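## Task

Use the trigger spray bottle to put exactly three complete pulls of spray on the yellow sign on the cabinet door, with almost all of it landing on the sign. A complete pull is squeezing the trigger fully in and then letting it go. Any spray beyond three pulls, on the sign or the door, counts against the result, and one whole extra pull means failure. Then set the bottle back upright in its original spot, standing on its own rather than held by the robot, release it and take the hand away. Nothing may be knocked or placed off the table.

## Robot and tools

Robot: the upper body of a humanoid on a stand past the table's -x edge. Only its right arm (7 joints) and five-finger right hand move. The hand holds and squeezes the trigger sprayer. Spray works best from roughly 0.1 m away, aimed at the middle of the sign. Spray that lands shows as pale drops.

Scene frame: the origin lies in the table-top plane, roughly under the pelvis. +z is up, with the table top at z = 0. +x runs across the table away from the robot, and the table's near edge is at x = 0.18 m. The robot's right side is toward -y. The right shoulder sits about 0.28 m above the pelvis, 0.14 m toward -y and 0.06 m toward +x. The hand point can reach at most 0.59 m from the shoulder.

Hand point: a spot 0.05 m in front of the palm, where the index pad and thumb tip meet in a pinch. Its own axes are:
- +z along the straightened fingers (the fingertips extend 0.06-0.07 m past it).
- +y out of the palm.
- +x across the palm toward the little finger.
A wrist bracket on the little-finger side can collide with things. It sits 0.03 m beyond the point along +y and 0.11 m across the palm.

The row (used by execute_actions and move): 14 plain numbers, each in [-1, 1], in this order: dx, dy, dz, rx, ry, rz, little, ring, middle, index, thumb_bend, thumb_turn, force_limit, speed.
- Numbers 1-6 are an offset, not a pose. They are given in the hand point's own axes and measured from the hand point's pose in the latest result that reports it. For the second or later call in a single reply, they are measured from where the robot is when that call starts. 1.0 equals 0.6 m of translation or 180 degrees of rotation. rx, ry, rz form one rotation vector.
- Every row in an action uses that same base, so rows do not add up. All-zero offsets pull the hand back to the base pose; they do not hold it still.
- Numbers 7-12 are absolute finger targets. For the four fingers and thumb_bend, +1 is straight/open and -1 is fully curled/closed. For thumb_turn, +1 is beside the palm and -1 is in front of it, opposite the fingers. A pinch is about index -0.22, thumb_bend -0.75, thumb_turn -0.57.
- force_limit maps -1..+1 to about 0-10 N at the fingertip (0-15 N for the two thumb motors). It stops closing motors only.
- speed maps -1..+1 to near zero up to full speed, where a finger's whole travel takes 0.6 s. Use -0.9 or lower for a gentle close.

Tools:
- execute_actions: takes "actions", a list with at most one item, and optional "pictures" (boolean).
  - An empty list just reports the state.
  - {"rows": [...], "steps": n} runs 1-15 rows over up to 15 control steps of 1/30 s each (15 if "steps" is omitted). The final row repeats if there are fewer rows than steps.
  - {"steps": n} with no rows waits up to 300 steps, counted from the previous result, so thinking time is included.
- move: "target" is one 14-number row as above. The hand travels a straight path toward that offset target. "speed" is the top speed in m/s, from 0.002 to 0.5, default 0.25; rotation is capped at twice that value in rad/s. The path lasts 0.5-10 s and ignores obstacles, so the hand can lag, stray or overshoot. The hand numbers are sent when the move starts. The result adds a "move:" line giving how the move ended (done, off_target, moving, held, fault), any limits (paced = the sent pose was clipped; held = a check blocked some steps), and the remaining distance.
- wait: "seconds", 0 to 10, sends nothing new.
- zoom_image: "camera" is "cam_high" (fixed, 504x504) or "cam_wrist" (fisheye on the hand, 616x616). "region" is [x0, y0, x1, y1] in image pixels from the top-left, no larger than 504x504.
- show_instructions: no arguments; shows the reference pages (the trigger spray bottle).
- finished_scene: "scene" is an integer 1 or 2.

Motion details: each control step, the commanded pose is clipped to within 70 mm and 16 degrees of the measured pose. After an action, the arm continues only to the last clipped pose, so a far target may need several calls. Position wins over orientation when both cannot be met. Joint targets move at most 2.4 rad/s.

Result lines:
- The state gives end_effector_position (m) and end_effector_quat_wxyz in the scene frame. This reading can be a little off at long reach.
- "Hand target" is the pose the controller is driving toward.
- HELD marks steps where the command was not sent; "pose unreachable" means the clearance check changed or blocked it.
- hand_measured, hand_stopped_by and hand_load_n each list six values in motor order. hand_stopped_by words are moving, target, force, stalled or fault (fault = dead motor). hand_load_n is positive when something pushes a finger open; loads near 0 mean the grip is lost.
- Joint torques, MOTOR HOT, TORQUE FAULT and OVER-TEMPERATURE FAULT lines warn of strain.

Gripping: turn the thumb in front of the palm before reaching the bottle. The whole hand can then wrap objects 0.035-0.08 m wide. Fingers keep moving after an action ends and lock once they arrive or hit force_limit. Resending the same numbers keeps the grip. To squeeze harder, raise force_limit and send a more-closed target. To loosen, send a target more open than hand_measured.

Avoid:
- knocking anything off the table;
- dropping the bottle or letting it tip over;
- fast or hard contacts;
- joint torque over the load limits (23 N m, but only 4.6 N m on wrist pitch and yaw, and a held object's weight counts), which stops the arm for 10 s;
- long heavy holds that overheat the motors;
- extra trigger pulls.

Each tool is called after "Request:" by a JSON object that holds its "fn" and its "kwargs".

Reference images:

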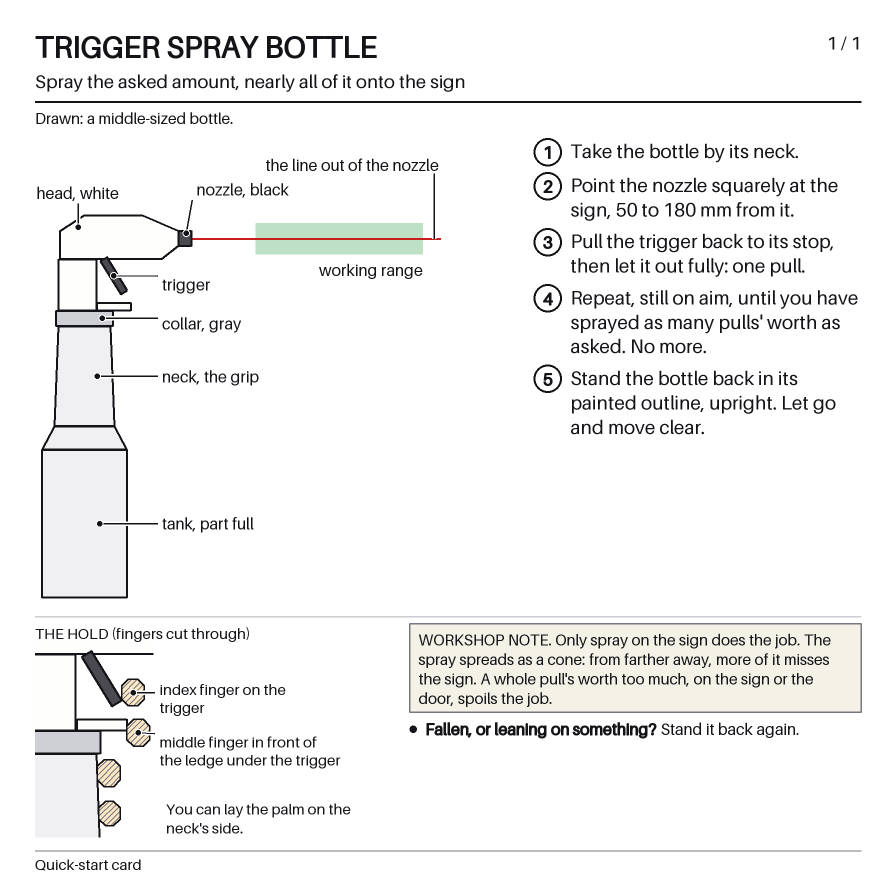

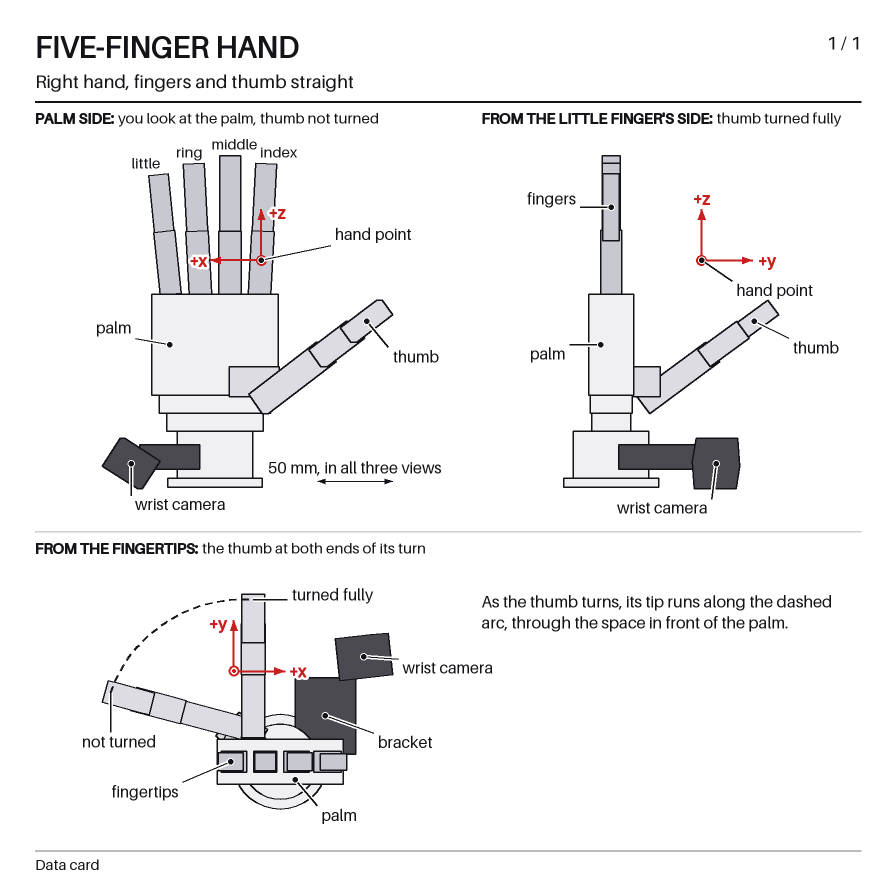

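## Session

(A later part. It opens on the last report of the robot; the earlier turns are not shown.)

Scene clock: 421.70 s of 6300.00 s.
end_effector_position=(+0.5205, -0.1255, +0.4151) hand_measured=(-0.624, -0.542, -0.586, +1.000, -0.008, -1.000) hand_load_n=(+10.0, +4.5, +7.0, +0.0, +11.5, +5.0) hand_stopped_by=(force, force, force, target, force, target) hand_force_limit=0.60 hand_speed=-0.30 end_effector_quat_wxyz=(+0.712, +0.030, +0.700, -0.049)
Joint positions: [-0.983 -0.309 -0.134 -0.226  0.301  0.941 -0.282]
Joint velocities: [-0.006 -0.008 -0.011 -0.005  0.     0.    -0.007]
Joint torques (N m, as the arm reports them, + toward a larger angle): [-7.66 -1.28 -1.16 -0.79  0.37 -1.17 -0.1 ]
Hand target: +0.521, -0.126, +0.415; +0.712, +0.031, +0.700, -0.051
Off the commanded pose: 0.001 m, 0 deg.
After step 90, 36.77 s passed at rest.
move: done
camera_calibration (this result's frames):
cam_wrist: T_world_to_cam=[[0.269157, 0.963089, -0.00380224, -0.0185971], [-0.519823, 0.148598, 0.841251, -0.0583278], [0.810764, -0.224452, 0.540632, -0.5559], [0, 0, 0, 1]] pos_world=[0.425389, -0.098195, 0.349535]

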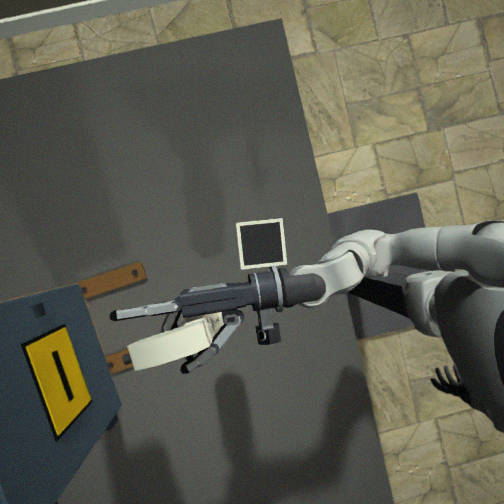

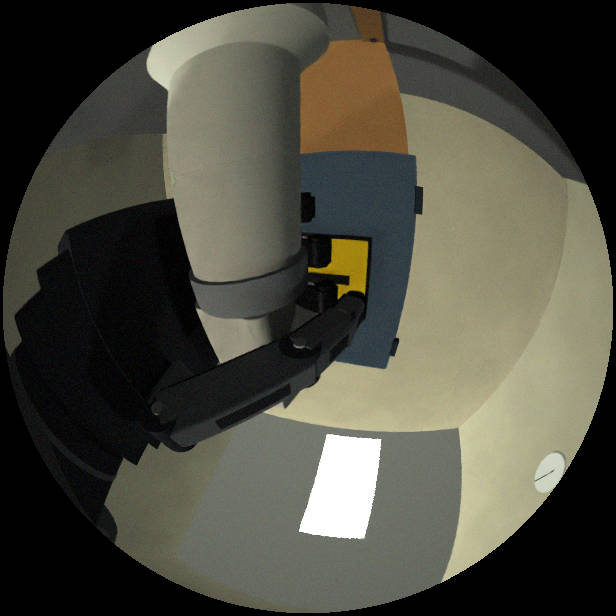

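Request:
{"fn": "execute_actions", "kwargs": {"actions": [{"rows": [[0, 0, 0, 0, 0, 0, -1, -1, -1, -1, -1, -1, 1.0, -0.2]], "steps": 15}], "pictures": false}}

Request:
{"fn": "wait", "kwargs": {"seconds": 1.5}}

Scene clock: 427.03 s of 6300.00 s.
end_effector_position=(+0.5206, -0.1256, +0.4151) hand_measured=(-0.624, -0.542, -0.586, +0.472, -0.008, -1.000) hand_load_n=(+9.5, +4.0, +6.5, +6.0, +12.0, +4.0) hand_stopped_by=(force, force, force, moving, force, target) hand_force_limit=1.00 hand_speed=-0.20 end_effector_quat_wxyz=(+0.712, +0.030, +0.700, -0.049)
Joint positions: [-0.983 -0.309 -0.134 -0.225  0.301  0.94  -0.282]
Joint velocities: [ 0.002 -0.002 -0.002  0.006 -0.006  0.     0.   ]
Joint torques (N m, as the arm reports them, + toward a larger angle): [-7.52 -1.24 -1.31 -0.83  0.47 -1.09  0.01]
Hand target: +0.521, -0.126, +0.415; +0.712, +0.030, +0.700, -0.049
Off the commanded pose: 0.000 m, 0 deg.
Steps of this call (steps 1 to 90: nothing new was sent; then 1.83 s passed at rest; steps 91 to 105: all 15 steps of this action). Readings (end_effector_position | what the end effector reports):
91: (+0.5206, -0.1256, +0.4151) | hand_measured=(-0.624, -0.542, -0.586, +1.000, -0.008, -1.000) hand_load_n=(+9.5, +4.5, +7.0, +0.0, +11.5, +5.0) hand_stopped_by=(force, force, force, moving, force, target) hand_force_limit=1.00 hand_speed=-0.20
92: (+0.5206, -0.1256, +0.4151) | hand_measured=(-0.624, -0.542, -0.586, +1.000, -0.008, -1.000) hand_load_n=(+9.5, +4.5, +7.0, +0.0, +11.5, +5.0) hand_stopped_by=(force, force, force, moving, force, target) hand_force_limit=1.00 hand_speed=-0.20
94: (+0.5206, -0.1256, +0.4151) | hand_measured=(-0.624, -0.542, -0.586, +0.960, -0.008, -1.000) hand_load_n=(+9.5, +4.5, +7.0, +0.0, +11.5, +5.0) hand_stopped_by=(force, force, force, moving, force, target) hand_force_limit=1.00 hand_speed=-0.20
98: (+0.5206, -0.1256, +0.4151) | hand_measured=(-0.624, -0.542, -0.586, +0.782, -0.008, -1.000) hand_load_n=(+9.5, +4.5, +7.0, +0.0, +11.5, +5.0) hand_stopped_by=(force, force, force, moving, force, target) hand_force_limit=1.00 hand_speed=-0.20
105: the state above

Scene clock: 428.53 s of 6300.00 s.
end_effector_position=(+0.5206, -0.1256, +0.4151) hand_measured=(-0.624, -0.542, -0.586, +0.388, -0.008, -1.000) hand_load_n=(+9.5, +3.5, +6.5, +8.0, +12.5, +4.0) hand_stopped_by=(force, force, force, force, force, target) hand_force_limit=1.00 hand_speed=-0.20 end_effector_quat_wxyz=(+0.712, +0.030, +0.700, -0.049)
Joint positions: [-0.983 -0.309 -0.134 -0.225  0.301  0.94  -0.282]
Joint velocities: [ 0.011 -0.003 -0.005  0.    -0.002  0.     0.   ]
Joint torques (N m, as the arm reports them, + toward a larger angle): [-7.56 -1.19 -1.33 -0.91  0.56 -1.1   0.03]
Hand target: +0.521, -0.126, +0.415; +0.712, +0.030, +0.700, -0.049
Off the commanded pose: 0.000 m, 0 deg.
Steps of this call (steps 1 to 45: nothing new was sent). Readings (end_effector_position | what the end effector reports):
1: (+0.5206, -0.1256, +0.4151) | hand_measured=(-0.624, -0.542, -0.586, +0.430, -0.008, -1.000) hand_load_n=(+8.5, +3.0, +6.5, +9.5, +12.5, +4.0) hand_stopped_by=(force, force, force, moving, force, target) hand_force_limit=1.00 hand_speed=-0.20
2: (+0.5206, -0.1256, +0.4151) | hand_measured=(-0.624, -0.542, -0.586, +0.386, -0.008, -1.000) hand_load_n=(+9.0, +3.5, +6.5, +10.5, +13.0, +3.5) hand_stopped_by=(force, force, force, force, force, target) hand_force_limit=1.00 hand_speed=-0.20
4: (+0.5206, -0.1256, +0.4151) | hand_measured=(-0.624, -0.542, -0.586, +0.388, -0.008, -1.000) hand_load_n=(+9.5, +3.5, +6.5, +8.0, +12.5, +4.0) hand_stopped_by=(force, force, force, force, force, target) hand_force_limit=1.00 hand_speed=-0.20
8: (+0.5206, -0.1256, +0.4151) | hand_measured=(-0.624, -0.542, -0.586, +0.388, -0.008, -1.000) hand_load_n=(+9.5, +3.5, +6.5, +8.0, +12.5, +4.0) hand_stopped_by=(force, force, force, force, force, target) hand_force_limit=1.00 hand_speed=-0.20
45: the state above
camera_calibration (this result's frames):
cam_wrist: T_world_to_cam=[[0.269561, 0.962976, -0.00378762, -0.0187402], [-0.519778, 0.148808, 0.841241, -0.0582798], [0.810659, -0.224797, 0.540647, -0.555943], [0, 0, 0, 1]] pos_world=[0.425439, -0.0982554, 0.349525]

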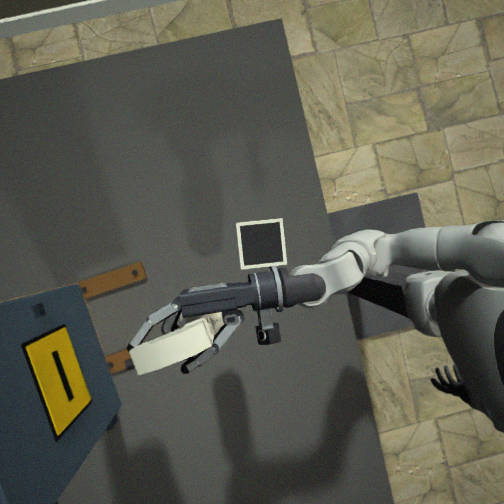

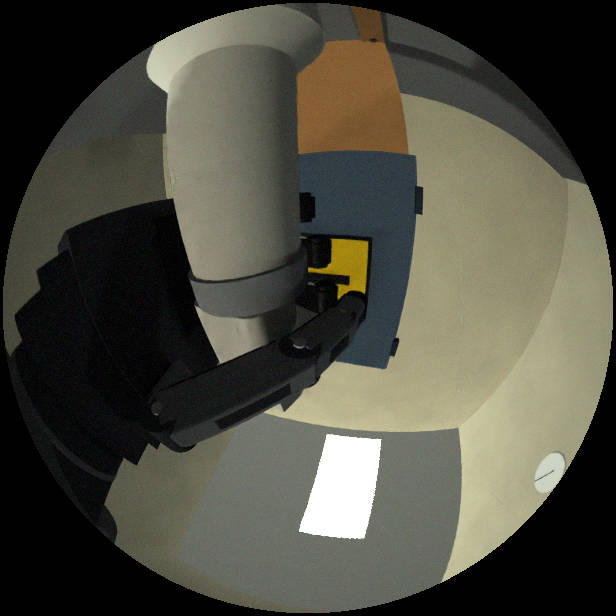

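Request:
{"fn": "zoom_image", "kwargs": {"camera": "cam_high", "region": [20, 270, 260, 450]}}

Region (20, 270, 260, 450) of cam_high's 504x504 image, scaled by 2.100, with more detail than that image has; it fills the top 378 rows of this view, and the rest is white.

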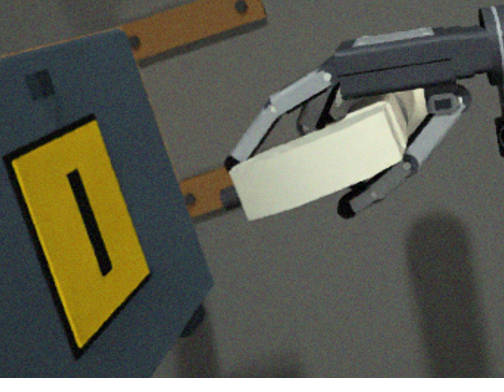

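Request:
{"fn": "zoom_image", "kwargs": {"camera": "cam_wrist", "region": [150, 150, 450, 450]}}

Region (150, 150, 450, 450) of cam_wrist's 616x616 image, scaled by 1.680, with more detail than that image has.

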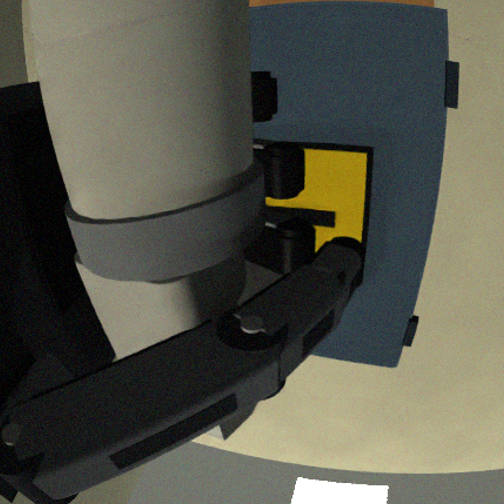

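Request:
{"fn": "zoom_image", "kwargs": {"camera": "cam_high", "region": [10, 310, 150, 450]}}

Region (10, 310, 150, 450) of cam_high's 504x504 image, scaled by 3.600, with more detail than that image has.

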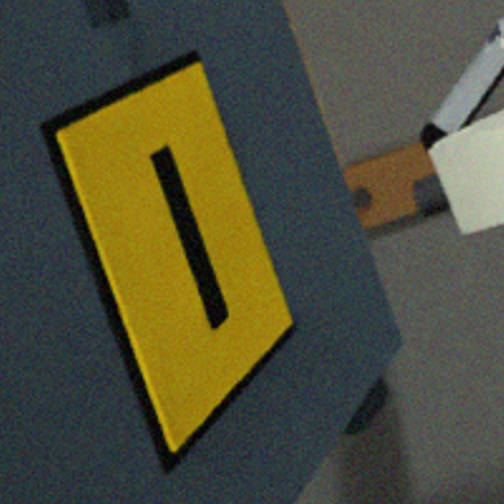

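Request:
{"fn": "move", "kwargs": {"target": [0.208, -0.0872, -0.1618, 0, 0, 0, -1, -1, -1, 1, -1, -1, 1.0, 0.5], "speed": 0.15}}

Scene clock: 471.43 s of 6300.00 s.
end_effector_position=(+0.4222, -0.1569, +0.2841) hand_measured=(-0.624, -0.542, -0.586, +1.000, -0.008, -1.000) hand_load_n=(+6.0, +2.0, +7.0, +0.0, +10.5, +4.0) hand_stopped_by=(force, force, force, target, force, target) hand_force_limit=1.00 hand_speed=0.50 end_effector_quat_wxyz=(+0.708, +0.025, +0.705, -0.032)
Joint positions: [-0.169 -0.251 -0.129 -0.425  0.259  0.352 -0.08 ]
Joint velocities: [ 0.     0.002  0.011 -0.011  0.002  0.     0.   ]
Joint torques (N m, as the arm reports them, + toward a larger angle): [-4.06 -0.93 -1.34 -1.58  0.57 -1.17  0.04]
Hand target: +0.422, -0.156, +0.285; +0.709, +0.024, +0.704, -0.031
Off the commanded pose: 0.015 m, 2 deg.
After step 90, 38.27 s passed at rest.
move: off_target
camera_calibration (this result's frames):
cam_wrist: T_world_to_cam=[[0.238831, 0.971003, 0.0105887, 0.0475979], [-0.514278, 0.117229, 0.849574, -0.00416047], [0.823698, -0.20835, 0.527363, -0.411564], [0, 0, 0, 1]] pos_world=[0.325497, -0.131479, 0.220074]

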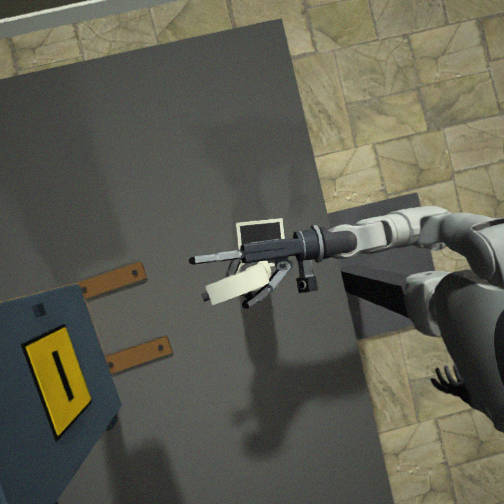

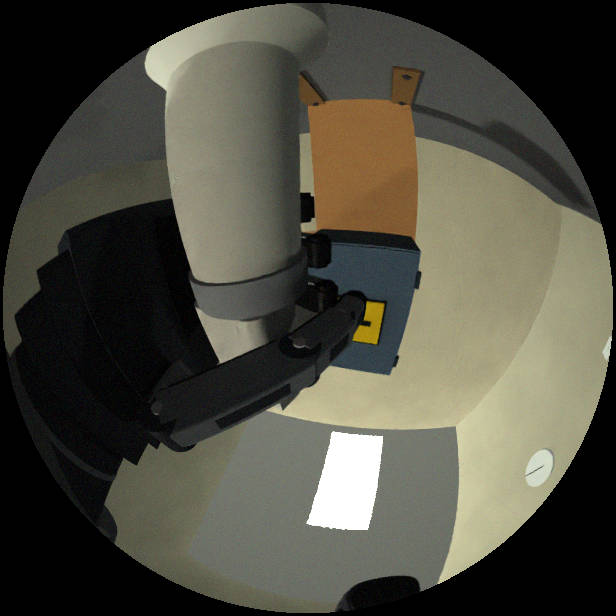

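Now lower the bottle onto the table.

Request:
{"fn": "move", "kwargs": {"target": [0.058, 0, 0, 0, 0, 0, -1, -1, -1, 1, -1, -1, 1.0, 0.5], "speed": 0.05}}

Scene clock: 474.83 s of 6300.00 s.
end_effector_position=(+0.4232, -0.1572, +0.2502) hand_measured=(-0.624, -0.542, -0.586, +1.000, -0.008, -1.000) hand_load_n=(+6.0, +2.0, +7.0, +0.0, +10.5, +4.0) hand_stopped_by=(force, force, force, target, force, target) hand_force_limit=1.00 hand_speed=0.50 end_effector_quat_wxyz=(+0.708, +0.027, +0.705, -0.031)
Joint positions: [-0.148 -0.22  -0.093 -0.209  0.216  0.111 -0.047]
Joint velocities: [ 0.003 -0.002 -0.003  0.017 -0.009 -0.007  0.   ]
Joint torques (N m, as the arm reports them, + toward a larger angle): [-3.7  -0.85 -1.09 -1.43  0.49 -1.15  0.05]
Hand target: +0.423, -0.156, +0.250; +0.708, +0.025, +0.705, -0.031
Off the commanded pose: 0.001 m, 0 deg.
move: done
camera_calibration (this result's frames):
cam_wrist: T_world_to_cam=[[0.238939, 0.970925, 0.014548, 0.0469525], [-0.515261, 0.114076, 0.849407, 0.02507], [0.823051, -0.210453, 0.527538, -0.394663], [0, 0, 0, 1]] pos_world=[0.326527, -0.131505, 0.186222]

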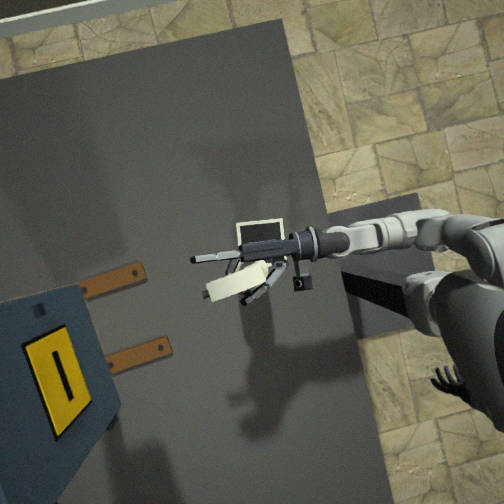

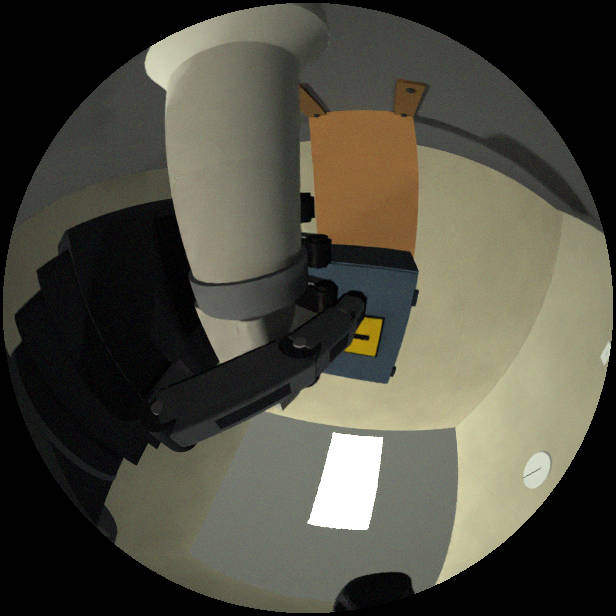

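Request:
{"fn": "move", "kwargs": {"target": [0.008, 0, 0, 0, 0, 0, -1, -1, -1, 1, -1, -1, 1.0, 0.5], "speed": 0.02}}

Scene clock: 479.43 s of 6300.00 s.
end_effector_position=(+0.4234, -0.1583, +0.2461) hand_measured=(-0.624, -0.542, -0.586, +1.000, -0.008, -1.000) hand_load_n=(+6.0, +2.0, +7.0, +0.0, +10.5, +4.0) hand_stopped_by=(force, force, force, target, force, target) hand_force_limit=1.00 hand_speed=0.50 end_effector_quat_wxyz=(+0.709, +0.028, +0.704, -0.031)
Joint positions: [-0.148 -0.22  -0.09  -0.178  0.216  0.08  -0.047]
Joint velocities: [-0.005  0.    -0.003  0.002 -0.005 -0.007  0.   ]
Joint torques (N m, as the arm reports them, + toward a larger angle): [-3.77 -0.81 -1.25 -1.42  0.55 -1.18  0.08]
Hand target: +0.423, -0.157, +0.245; +0.708, +0.027, +0.705, -0.031
Off the commanded pose: 0.001 m, 0 deg.
After step 90, 0.90 s passed at rest.
move: done
camera_calibration (this result's frames):
cam_wrist: T_world_to_cam=[[0.241505, 0.970273, 0.0156537, 0.0465296], [-0.515393, 0.114582, 0.849259, 0.0289907], [0.82222, -0.213168, 0.527744, -0.392999], [0, 0, 0, 1]] pos_world=[0.326836, -0.132243, 0.182054]

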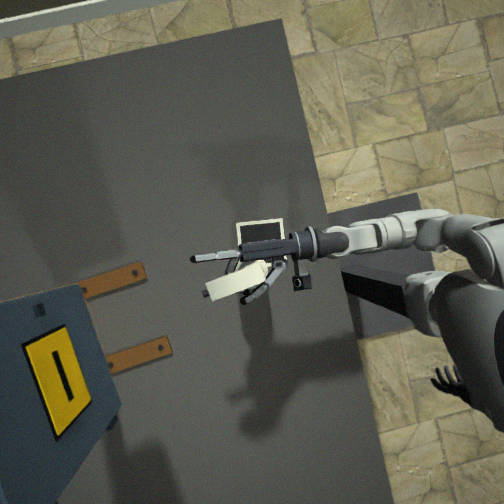

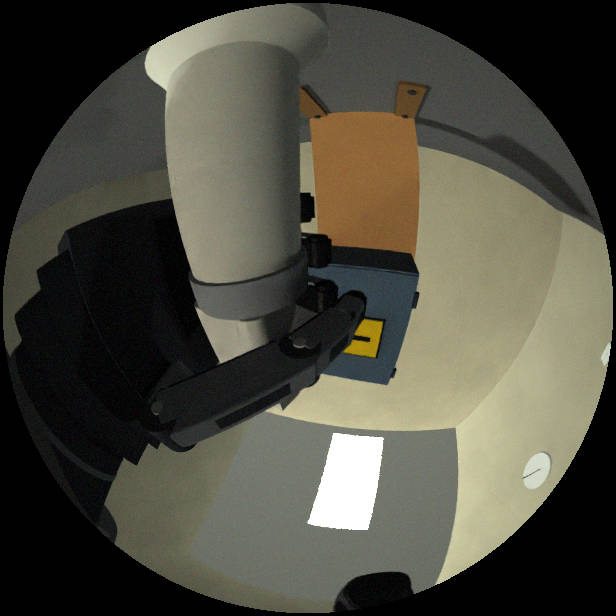

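Request:
{"fn": "move", "kwargs": {"target": [0.008, 0, 0, 0, 0, 0, -1, -1, -1, 1, -1, -1, 1.0, 0.5], "speed": 0.02}}

Scene clock: 483.33 s of 6300.00 s.
end_effector_position=(+0.4232, -0.1595, +0.2438) hand_measured=(-0.624, -0.542, -0.586, +1.000, -0.008, -1.000) hand_load_n=(+5.5, +2.0, +7.0, +0.0, +10.5, +4.5) hand_stopped_by=(force, force, force, target, force, target) hand_force_limit=1.00 hand_speed=0.50 end_effector_quat_wxyz=(+0.711, +0.029, +0.702, -0.032)
Joint positions: [-0.148 -0.22  -0.087 -0.15   0.216  0.046 -0.046]
Joint velocities: [-0.009  0.005  0.02   0.     0.    -0.002  0.   ]
Joint torques (N m, as the arm reports them, + toward a larger angle): [-3.   -0.72 -0.99 -0.65  0.47 -0.75  0.05]
Hand target: +0.423, -0.158, +0.241; +0.709, +0.028, +0.704, -0.031
Off the commanded pose: 0.003 m, 0 deg.
After step 90, 0.20 s passed at rest.
move: done
camera_calibration (this result's frames):
cam_wrist: T_world_to_cam=[[0.244204, 0.969564, 0.0176282, 0.0460465], [-0.520598, 0.115743, 0.84592, 0.0341927], [0.818133, -0.215754, 0.533018, -0.391941], [0, 0, 0, 1]] pos_world=[0.327216, -0.133166, 0.179176]

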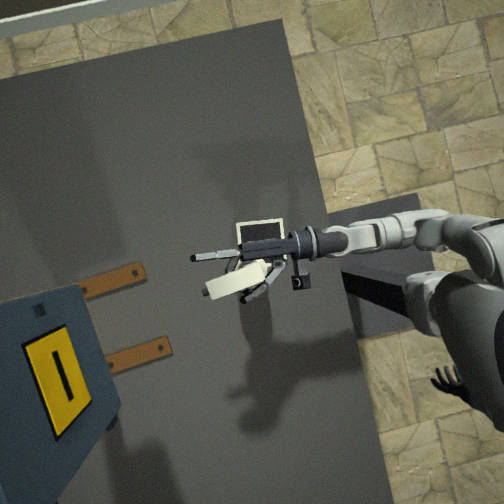

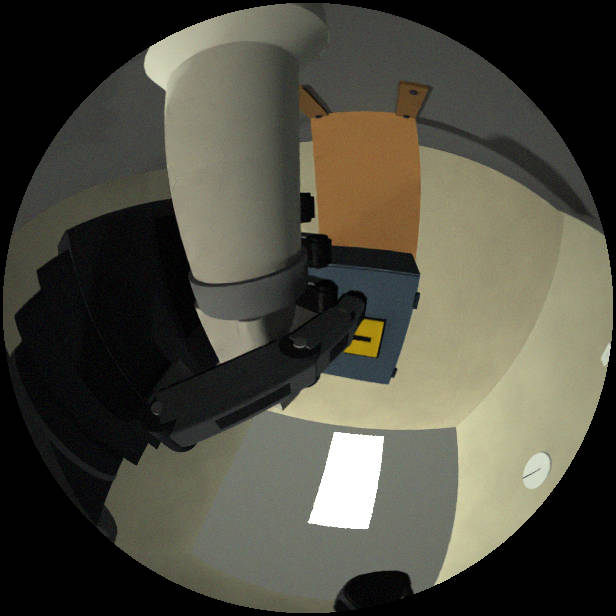

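Request:
{"fn": "execute_actions", "kwargs": {"actions": [{"rows": [[0, 0, 0, 0, 0, 0, -0.25, -0.25, -0.25, 1, 0.3, -1, 1.0, 0.0]], "steps": 15}], "pictures": false}}

Request:
{"fn": "move", "kwargs": {"target": [0.02, 0, 0, 0, 0, 0, -0.25, -0.25, -0.25, 1, 0.3, -1, 1.0, 0.0], "speed": 0.03}}

Scene clock: 489.97 s of 6300.00 s.
end_effector_position=(+0.4233, -0.1594, +0.2439) hand_measured=(-0.250, -0.250, -0.250, +1.000, +0.300, -1.000) hand_load_n=(+0.0, +0.0, +0.0, +0.0, +0.0, +0.0) hand_stopped_by=(target, target, target, target, target, target) hand_force_limit=1.00 hand_speed=0.00 end_effector_quat_wxyz=(+0.711, +0.029, +0.702, -0.032)
Joint positions: [-0.149 -0.22  -0.087 -0.15   0.216  0.046 -0.046]
Joint velocities: [ 0.    -0.006 -0.006  0.002  0.002  0.     0.   ]
Joint torques (N m, as the arm reports them, + toward a larger angle): [-2.91 -0.77 -1.29 -1.09  0.61 -0.77  0.  ]
Hand target: +0.423, -0.159, +0.244; +0.711, +0.029, +0.702, -0.032
Off the commanded pose: 0.000 m, 0 deg.
Steps of this call (steps 1 to 90: nothing new was sent; then 3.13 s passed at rest; steps 91 to 105: all 15 steps of this action). Readings (end_effector_position | what the end effector reports):
91: (+0.4232, -0.1595, +0.2438) | hand_measured=(-0.624, -0.542, -0.586, +1.000, -0.008, -1.000) hand_load_n=(+5.5, +2.0, +7.0, +0.0, +10.5, +4.5) hand_stopped_by=(moving, moving, moving, target, moving, target) hand_force_limit=1.00 hand_speed=0.00
92: (+0.4232, -0.1595, +0.2438) | hand_measured=(-0.624, -0.542, -0.586, +1.000, -0.008, -1.000) hand_load_n=(+5.5, +2.0, +7.0, +0.0, +10.5, +4.5) hand_stopped_by=(moving, moving, moving, target, moving, target) hand_force_limit=1.00 hand_speed=0.00
94: (+0.4232, -0.1595, +0.2435) | hand_measured=(-0.576, -0.494, -0.540, +1.000, +0.020, -1.000) hand_load_n=(+0.0, -1.0, -3.0, +0.0, +5.0, +1.5) hand_stopped_by=(moving, moving, moving, target, moving, target) hand_force_limit=1.00 hand_speed=0.00
98: (+0.4233, -0.1594, +0.2440) | hand_measured=(-0.352, -0.270, -0.314, +1.000, +0.158, -1.000) hand_load_n=(+0.0, +0.0, +0.5, +0.0, +0.0, +0.0) hand_stopped_by=(moving, moving, moving, target, moving, target) hand_force_limit=1.00 hand_speed=0.00
105: the state above

Scene clock: 490.90 s of 6300.00 s.
end_effector_position=(+0.4242, -0.1580, +0.2426) hand_measured=(-0.250, -0.250, -0.250, +1.000, +0.300, -1.000) hand_load_n=(+0.0, +0.0, +0.5, +0.0, +0.0, +0.0) hand_stopped_by=(target, target, target, target, target, target) hand_force_limit=1.00 hand_speed=0.00 end_effector_quat_wxyz=(+0.722, +0.029, +0.691, -0.029)
Joint positions: [-0.162 -0.215 -0.077 -0.075  0.214 -0.047 -0.037]
Joint velocities: [-0.011  0.     0.008 -0.003 -0.006 -0.009  0.   ]
Joint torques (N m, as the arm reports them, + toward a larger angle): [-2.11 -0.71 -0.95 -0.18  0.47 -0.45 -0.08]
Hand target: +0.423, -0.159, +0.232; +0.711, +0.029, +0.702, -0.032
Off the commanded pose: 0.011 m, 2 deg.
move: off_target
camera_calibration (this result's frames):
cam_wrist: T_world_to_cam=[[0.238036, 0.970868, 0.0274603, 0.0447991], [-0.547341, 0.110733, 0.829552, 0.0501057], [0.802345, -0.212494, 0.557754, -0.390565], [0, 0, 0, 1]] pos_world=[0.330129, -0.132035, 0.175044]

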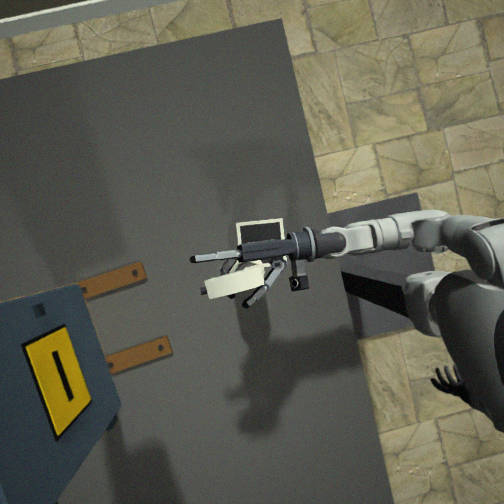

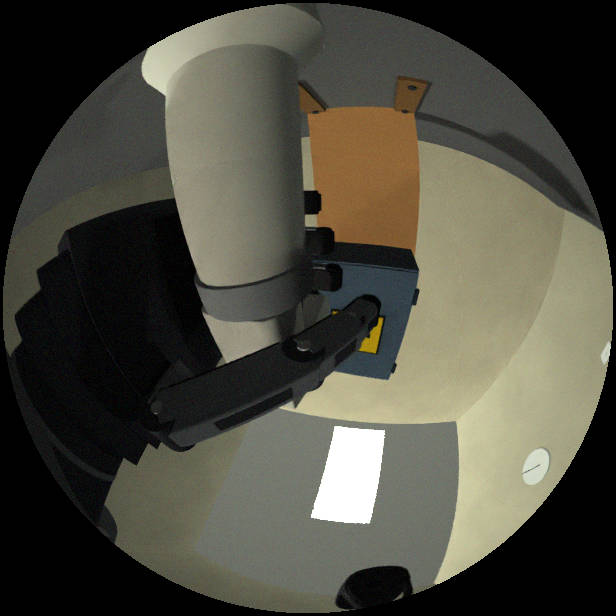

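Request:
{"fn": "zoom_image", "kwargs": {"camera": "cam_wrist", "region": [150, 150, 450, 450]}}

Region (150, 150, 450, 450) of cam_wrist's 616x616 image, scaled by 1.680, with more detail than that image has.

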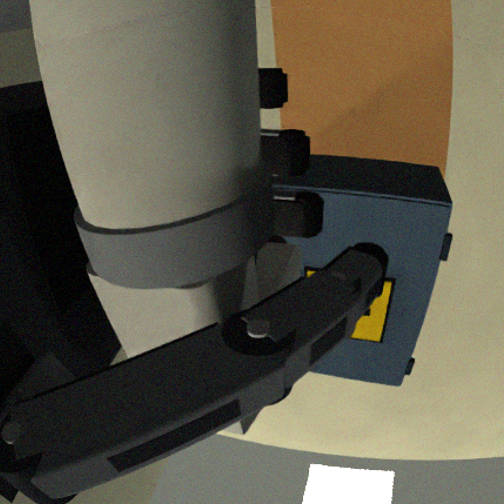

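Request:
{"fn": "execute_actions", "kwargs": {"actions": [{"rows": [[0, 0, 0, 0, 0, 0, 0.1, 0.1, 0.1, 1, 0.9, -1, 1.0, 0.3]], "steps": 15}], "pictures": false}}

Scene clock: 525.47 s of 6300.00 s.
end_effector_position=(+0.4243, -0.1579, +0.2426) hand_measured=(+0.100, +0.100, +0.100, +1.000, +0.844, -1.000) hand_load_n=(+0.0, +0.0, +0.0, +0.0, +0.0, +0.0) hand_stopped_by=(target, target, target, target, moving, target) hand_force_limit=1.00 hand_speed=0.30 end_effector_quat_wxyz=(+0.722, +0.029, +0.691, -0.029)
Joint positions: [-0.163 -0.215 -0.077 -0.075  0.214 -0.047 -0.037]
Joint velocities: [ 0.002  0.002  0.005  0.    -0.012  0.     0.   ]
Joint torques (N m, as the arm reports them, + toward a larger angle): [-3.04 -0.84 -1.22 -0.98  0.63 -0.75 -0.01]
Hand target: +0.424, -0.158, +0.243; +0.722, +0.029, +0.691, -0.029
Off the commanded pose: 0.000 m, 0 deg.
Steps of this call (steps 1 to 90: nothing new was sent; then 31.07 s passed at rest; steps 91 to 105: all 15 steps of this action). Readings (end_effector_position | what the end effector reports):
91: (+0.4242, -0.1579, +0.2426) | hand_measured=(-0.250, -0.250, -0.250, +1.000, +0.300, -1.000) hand_load_n=(+0.0, +0.0, +0.5, +0.0, +0.0, +0.0) hand_stopped_by=(moving, moving, moving, target, moving, target) hand_force_limit=1.00 hand_speed=0.30
92: (+0.4243, -0.1579, +0.2427) | hand_measured=(-0.250, -0.250, -0.250, +1.000, +0.300, -1.000) hand_load_n=(+0.0, +0.0, +0.5, +0.0, +0.0, +0.0) hand_stopped_by=(moving, moving, moving, target, moving, target) hand_force_limit=1.00 hand_speed=0.30
94: (+0.4243, -0.1579, +0.2426) | hand_measured=(-0.186, -0.186, -0.186, +1.000, +0.340, -1.000) hand_load_n=(+0.0, +0.0, +0.0, +0.0, +0.0, +0.0) hand_stopped_by=(moving, moving, moving, target, moving, target) hand_force_limit=1.00 hand_speed=0.30
98: (+0.4243, -0.1579, +0.2426) | hand_measured=(+0.094, +0.094, +0.094, +1.000, +0.524, -1.000) hand_load_n=(+0.0, +0.0, +0.0, +0.0, +0.0, +0.0) hand_stopped_by=(moving, moving, moving, target, moving, target) hand_force_limit=1.00 hand_speed=0.30
105: the state above

Request:
{"fn": "move", "kwargs": {"target": [0.0133, 0, 0, 0, 0.0138, 0, 0.1, 0.1, 0.1, 1, 0.9, -1, 1.0, 0.3], "speed": 0.03}}

Scene clock: 532.50 s of 6300.00 s.
end_effector_position=(+0.4249, -0.1568, +0.2347) hand_measured=(+0.100, +0.100, +0.100, +1.000, +0.900, -1.000) hand_load_n=(+0.0, +0.0, +0.0, +0.0, +0.0, +0.0) hand_stopped_by=(target, target, target, target, target, target) hand_force_limit=1.00 hand_speed=0.30 end_effector_quat_wxyz=(+0.707, +0.027, +0.706, -0.028)
Joint positions: [-0.158 -0.215 -0.077 -0.096  0.214  0.01  -0.037]
Joint velocities: [ 0.005  0.    -0.002  0.002  0.005  0.     0.   ]
Joint torques (N m, as the arm reports them, + toward a larger angle): [-2.76 -0.69 -1.37 -1.25  0.66 -0.69 -0.05]
Hand target: +0.425, -0.158, +0.235; +0.706, +0.029, +0.707, -0.028
Off the commanded pose: 0.001 m, 0 deg.
After step 90, 3.07 s passed at rest.
move: done
camera_calibration (this result's frames):
cam_wrist: T_world_to_cam=[[0.235694, 0.971643, 0.0189384, 0.0468178], [-0.512649, 0.107752, 0.85181, 0.0364168], [0.825615, -0.210475, 0.523508, -0.38795], [0, 0, 0, 1]] pos_world=[0.327931, -0.131068, 0.171188]

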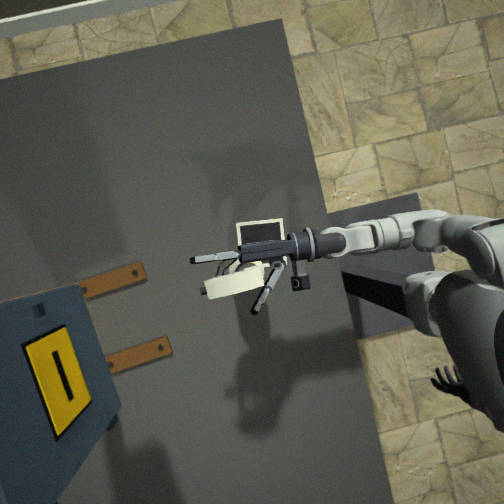

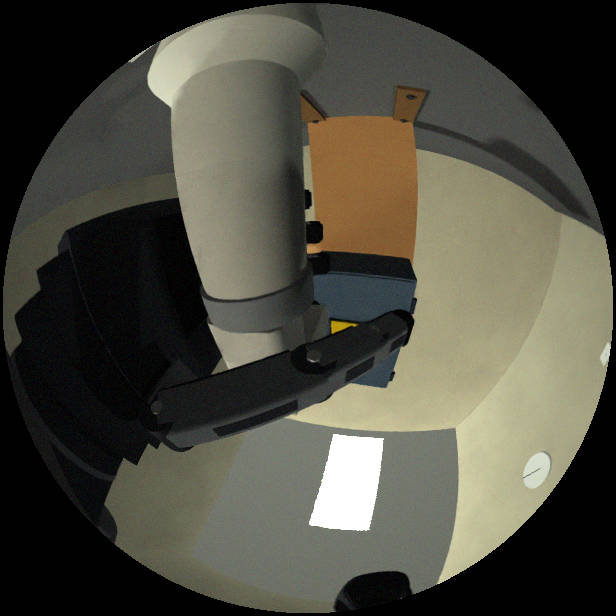

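Request:
{"fn": "zoom_image", "kwargs": {"camera": "cam_high", "region": [170, 210, 330, 330]}}

Region (170, 210, 330, 330) of cam_high's 504x504 image, scaled by 3.150, with more detail than that image has; it fills the top 378 rows of this view, and the rest is white.

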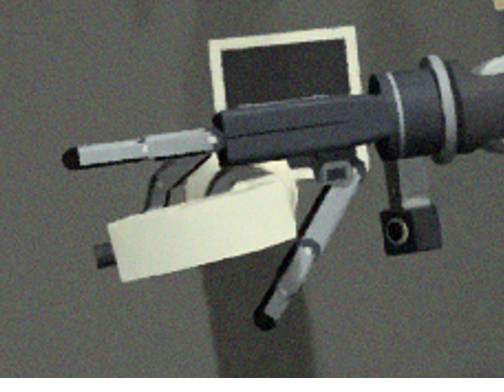

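Request:
{"fn": "execute_actions", "kwargs": {"actions": [{"rows": [[0, 0, 0, 0, 0, 0, -1, -1, -1, 1, -1, -1, 0.6, 0.0]], "steps": 15}], "pictures": false}}

Request:
{"fn": "wait", "kwargs": {"seconds": 1.5}}

Scene clock: 551.83 s of 6300.00 s.
end_effector_position=(+0.4250, -0.1575, +0.2354) hand_measured=(-0.562, -0.562, -0.332, +1.000, +0.492, -1.000) hand_load_n=(+0.0, +0.0, +12.0, +0.0, +8.0, +6.0) hand_stopped_by=(moving, moving, force, target, moving, target) hand_force_limit=0.60 hand_speed=0.00 end_effector_quat_wxyz=(+0.708, +0.027, +0.705, -0.029)
Joint positions: [-0.158 -0.218 -0.078 -0.096  0.213  0.009 -0.038]
Joint velocities: [ 0.003 -0.02  -0.008  0.006 -0.014 -0.004 -0.005]
Joint torques (N m, as the arm reports them, + toward a larger angle): [-2.94 -0.59 -1.09 -0.94  0.64 -0.72  0.03]
Hand target: +0.425, -0.157, +0.235; +0.707, +0.027, +0.706, -0.028
Off the commanded pose: 0.001 m, 0 deg.
Steps of this call (steps 1 to 90: nothing new was sent; then 15.83 s passed at rest; steps 91 to 105: all 15 steps of this action). Readings (end_effector_position | what the end effector reports):
91: (+0.4249, -0.1568, +0.2347) | hand_measured=(+0.100, +0.100, +0.100, +1.000, +0.900, -1.000) hand_load_n=(+0.0, +0.0, +0.0, +0.0, +0.0, +0.0) hand_stopped_by=(moving, moving, moving, target, moving, target) hand_force_limit=0.60 hand_speed=0.00
92: (+0.4249, -0.1568, +0.2347) | hand_measured=(+0.100, +0.100, +0.100, +1.000, +0.900, -1.000) hand_load_n=(+0.0, +0.0, +0.0, +0.0, +0.0, +0.0) hand_stopped_by=(moving, moving, moving, target, moving, target) hand_force_limit=0.60 hand_speed=0.00
94: (+0.4249, -0.1568, +0.2347) | hand_measured=(+0.050, +0.050, +0.050, +1.000, +0.868, -1.000) hand_load_n=(+0.0, +0.0, +0.0, +0.0, +0.0, +0.0) hand_stopped_by=(moving, moving, moving, target, moving, target) hand_force_limit=0.60 hand_speed=0.00
98: (+0.4249, -0.1568, +0.2348) | hand_measured=(-0.172, -0.172, -0.172, +1.000, +0.728, -1.000) hand_load_n=(+0.0, +0.0, +0.0, +0.0, +0.0, +0.0) hand_stopped_by=(moving, moving, moving, target, moving, target) hand_force_limit=0.60 hand_speed=0.00
105: the state above

Scene clock: 553.33 s of 6300.00 s.
end_effector_position=(+0.4250, -0.1576, +0.2354) hand_measured=(-0.694, -0.650, -0.332, +1.000, +0.366, -1.000) hand_load_n=(+10.0, +10.5, +12.0, +0.0, +13.0, +12.0) hand_stopped_by=(force, force, force, target, force, target) hand_force_limit=0.60 hand_speed=0.00 end_effector_quat_wxyz=(+0.708, +0.027, +0.705, -0.029)
Joint positions: [-0.158 -0.218 -0.078 -0.096  0.213  0.009 -0.038]
Joint velocities: [-0.011  0.005  0.012  0.    -0.006  0.     0.   ]
Joint torques (N m, as the arm reports them, + toward a larger angle): [-2.88 -0.67 -1.08 -1.03  0.59 -0.72  0.01]
Hand target: +0.425, -0.157, +0.235; +0.707, +0.027, +0.706, -0.028
Off the commanded pose: 0.001 m, 0 deg.
Steps of this call (steps 1 to 45: nothing new was sent). Readings (end_effector_position | what the end effector reports):
1: (+0.4250, -0.1576, +0.2355) | hand_measured=(-0.616, -0.616, -0.332, +1.000, +0.458, -1.000) hand_load_n=(+0.0, +0.0, +13.0, +0.0, +9.0, +7.0) hand_stopped_by=(moving, moving, force, target, moving, target) hand_force_limit=0.60 hand_speed=0.00
2: (+0.4250, -0.1576, +0.2354) | hand_measured=(-0.672, -0.652, -0.332, +1.000, +0.424, -1.000) hand_load_n=(+5.5, +13.0, +12.0, +0.0, +10.5, +9.0) hand_stopped_by=(moving, force, force, target, moving, target) hand_force_limit=0.60 hand_speed=0.00
4: (+0.4250, -0.1576, +0.2354) | hand_measured=(-0.696, -0.650, -0.332, +1.000, +0.358, -1.000) hand_load_n=(+11.0, +10.5, +12.0, +0.0, +14.0, +12.5) hand_stopped_by=(force, force, force, target, force, target) hand_force_limit=0.60 hand_speed=0.00
8: (+0.4250, -0.1576, +0.2354) | hand_measured=(-0.694, -0.650, -0.332, +1.000, +0.366, -1.000) hand_load_n=(+10.0, +10.5, +12.0, +0.0, +13.0, +12.0) hand_stopped_by=(force, force, force, target, force, target) hand_force_limit=0.60 hand_speed=0.00
45: the state above
camera_calibration (this result's frames):
cam_wrist: T_world_to_cam=[[0.236798, 0.97143, 0.0158046, 0.0478024], [-0.51435, 0.111545, 0.850295, 0.037653], [0.824239, -0.209477, 0.526069, -0.38843], [0, 0, 0, 1]] pos_world=[0.328207, -0.132004, 0.17157]

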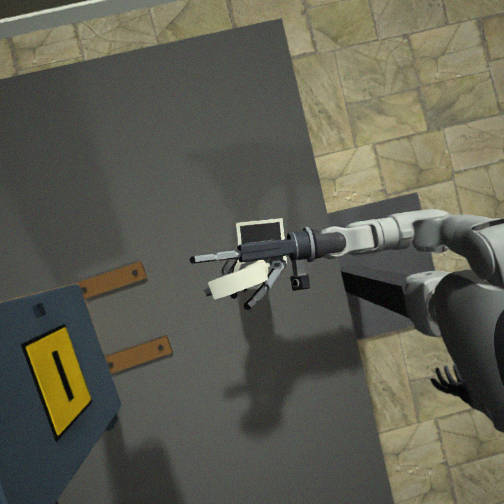

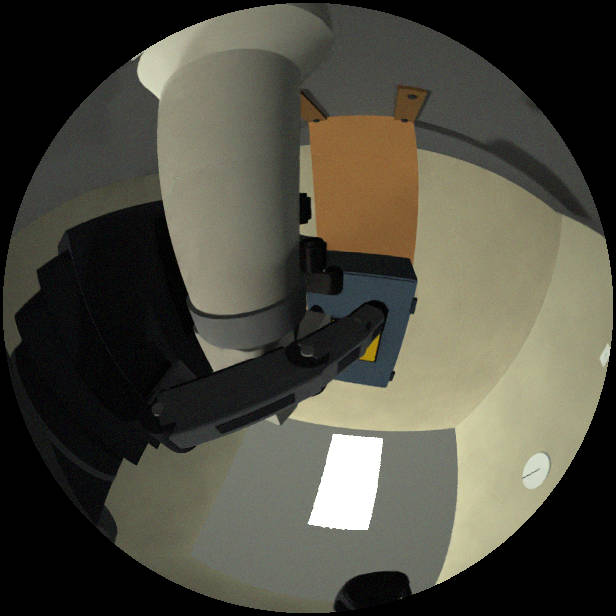

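Request:
{"fn": "execute_actions", "kwargs": {"actions": [{"rows": [[0, 0, 0, 0, 0, 0, -1, -1, -1, 0.2, -1, -1, -0.7, -0.5]], "steps": 15}], "pictures": false}}

Request:
{"fn": "wait", "kwargs": {"seconds": 1.0}}

Scene clock: 561.40 s of 6300.00 s.
end_effector_position=(+0.4250, -0.1576, +0.2354) hand_measured=(-0.694, -0.650, -0.332, +0.670, +0.366, -1.000) hand_load_n=(+10.0, +10.5, +12.0, +0.0, +13.0, +12.5) hand_stopped_by=(force, force, force, moving, force, target) hand_force_limit=-0.70 hand_speed=-0.50 end_effector_quat_wxyz=(+0.708, +0.027, +0.705, -0.029)
Joint positions: [-0.158 -0.219 -0.078 -0.096  0.213  0.009 -0.038]
Joint velocities: [-0.003 -0.002 -0.002  0.006  0.006  0.     0.   ]
Joint torques (N m, as the arm reports them, + toward a larger angle): [-2.97 -0.79 -1.17 -1.18  0.58 -0.75 -0.01]
Hand target: +0.425, -0.158, +0.235; +0.708, +0.027, +0.705, -0.029
Off the commanded pose: 0.000 m, 0 deg.
Steps of this call (steps 1 to 90: nothing new was sent; then 4.57 s passed at rest; steps 91 to 105: all 15 steps of this action). Readings (end_effector_position | what the end effector reports):
91: (+0.4250, -0.1576, +0.2354) | hand_measured=(-0.694, -0.650, -0.332, +1.000, +0.366, -1.000) hand_load_n=(+10.0, +10.5, +12.0, +0.0, +13.0, +12.0) hand_stopped_by=(force, force, force, moving, force, target) hand_force_limit=-0.70 hand_speed=-0.50
92: (+0.4250, -0.1576, +0.2354) | hand_measured=(-0.694, -0.650, -0.332, +1.000, +0.366, -1.000) hand_load_n=(+10.0, +10.5, +12.0, +0.0, +13.0, +12.0) hand_stopped_by=(force, force, force, moving, force, target) hand_force_limit=-0.70 hand_speed=-0.50
94: (+0.4250, -0.1576, +0.2354) | hand_measured=(-0.694, -0.650, -0.332, +0.974, +0.366, -1.000) hand_load_n=(+10.0, +10.5, +12.0, +0.0, +13.0, +12.5) hand_stopped_by=(force, force, force, moving, force, target) hand_force_limit=-0.70 hand_speed=-0.50
98: (+0.4250, -0.1576, +0.2354) | hand_measured=(-0.694, -0.650, -0.332, +0.864, +0.366, -1.000) hand_load_n=(+10.0, +10.5, +12.0, +0.0, +13.0, +12.5) hand_stopped_by=(force, force, force, moving, force, target) hand_force_limit=-0.70 hand_speed=-0.50
105: the state above

Scene clock: 562.40 s of 6300.00 s.
end_effector_position=(+0.4250, -0.1576, +0.2354) hand_measured=(-0.694, -0.650, -0.332, +0.200, +0.366, -1.000) hand_load_n=(+10.0, +10.5, +12.0, +0.0, +13.0, +12.5) hand_stopped_by=(force, force, force, target, force, target) hand_force_limit=-0.70 hand_speed=-0.50 end_effector_quat_wxyz=(+0.708, +0.027, +0.705, -0.029)
Joint positions: [-0.158 -0.219 -0.078 -0.096  0.213  0.009 -0.038]
Joint velocities: [-0.011  0.     0.011 -0.002  0.     0.     0.   ]
Joint torques (N m, as the arm reports them, + toward a larger angle): [-2.96 -0.71 -1.24 -1.    0.52 -0.74 -0.02]
Hand target: +0.425, -0.158, +0.235; +0.708, +0.027, +0.705, -0.029
Off the commanded pose: 0.000 m, 0 deg.
Steps of this call (steps 1 to 30: nothing new was sent). Readings (end_effector_position | what the end effector reports):
1: (+0.4250, -0.1576, +0.2354) | hand_measured=(-0.694, -0.650, -0.332, +0.642, +0.366, -1.000) hand_load_n=(+10.0, +10.5, +12.0, +0.0, +13.0, +12.5) hand_stopped_by=(force, force, force, moving, force, target) hand_force_limit=-0.70 hand_speed=-0.50
2: (+0.4250, -0.1576, +0.2354) | hand_measured=(-0.694, -0.650, -0.332, +0.614, +0.366, -1.000) hand_load_n=(+10.0, +10.5, +12.0, +0.0, +13.0, +12.5) hand_stopped_by=(force, force, force, moving, force, target) hand_force_limit=-0.70 hand_speed=-0.50
4: (+0.4250, -0.1576, +0.2354) | hand_measured=(-0.694, -0.650, -0.332, +0.558, +0.366, -1.000) hand_load_n=(+10.0, +10.5, +12.0, +0.0, +13.0, +12.5) hand_stopped_by=(force, force, force, moving, force, target) hand_force_limit=-0.70 hand_speed=-0.50
8: (+0.4250, -0.1576, +0.2354) | hand_measured=(-0.694, -0.650, -0.332, +0.448, +0.366, -1.000) hand_load_n=(+10.0, +10.5, +12.0, +0.0, +13.0, +12.5) hand_stopped_by=(force, force, force, moving, force, target) hand_force_limit=-0.70 hand_speed=-0.50
30: the state above
camera_calibration (this result's frames):
cam_wrist: T_world_to_cam=[[0.236773, 0.971441, 0.0155549, 0.0479026], [-0.51436, 0.111752, 0.850262, 0.0376957], [0.824241, -0.20932, 0.52613, -0.388431], [0, 0, 0, 1]] pos_world=[0.328208, -0.132053, 0.171569]

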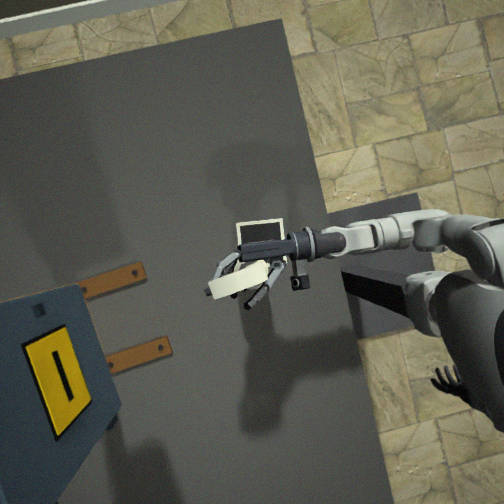

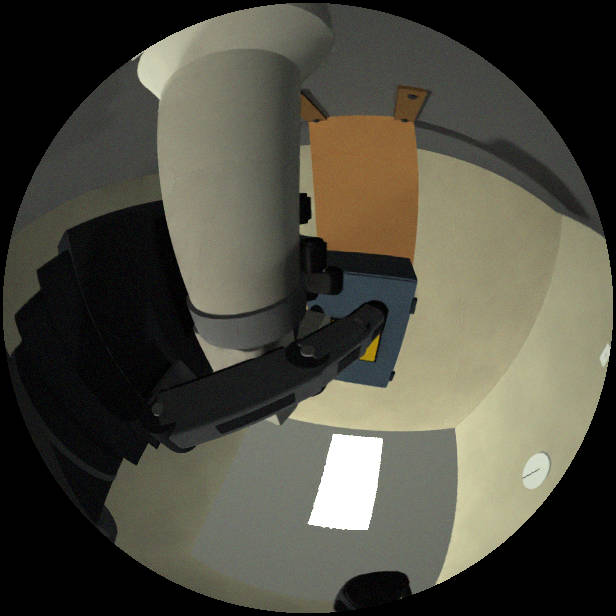

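Request:
{"fn": "zoom_image", "kwargs": {"camera": "cam_high", "region": [170, 210, 330, 330]}}

Region (170, 210, 330, 330) of cam_high's 504x504 image, scaled by 3.150, with more detail than that image has; it fills the top 378 rows of this view, and the rest is white.

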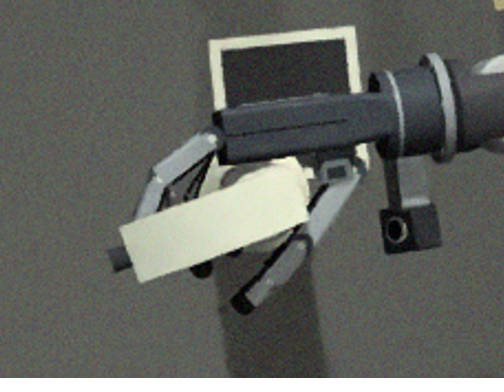

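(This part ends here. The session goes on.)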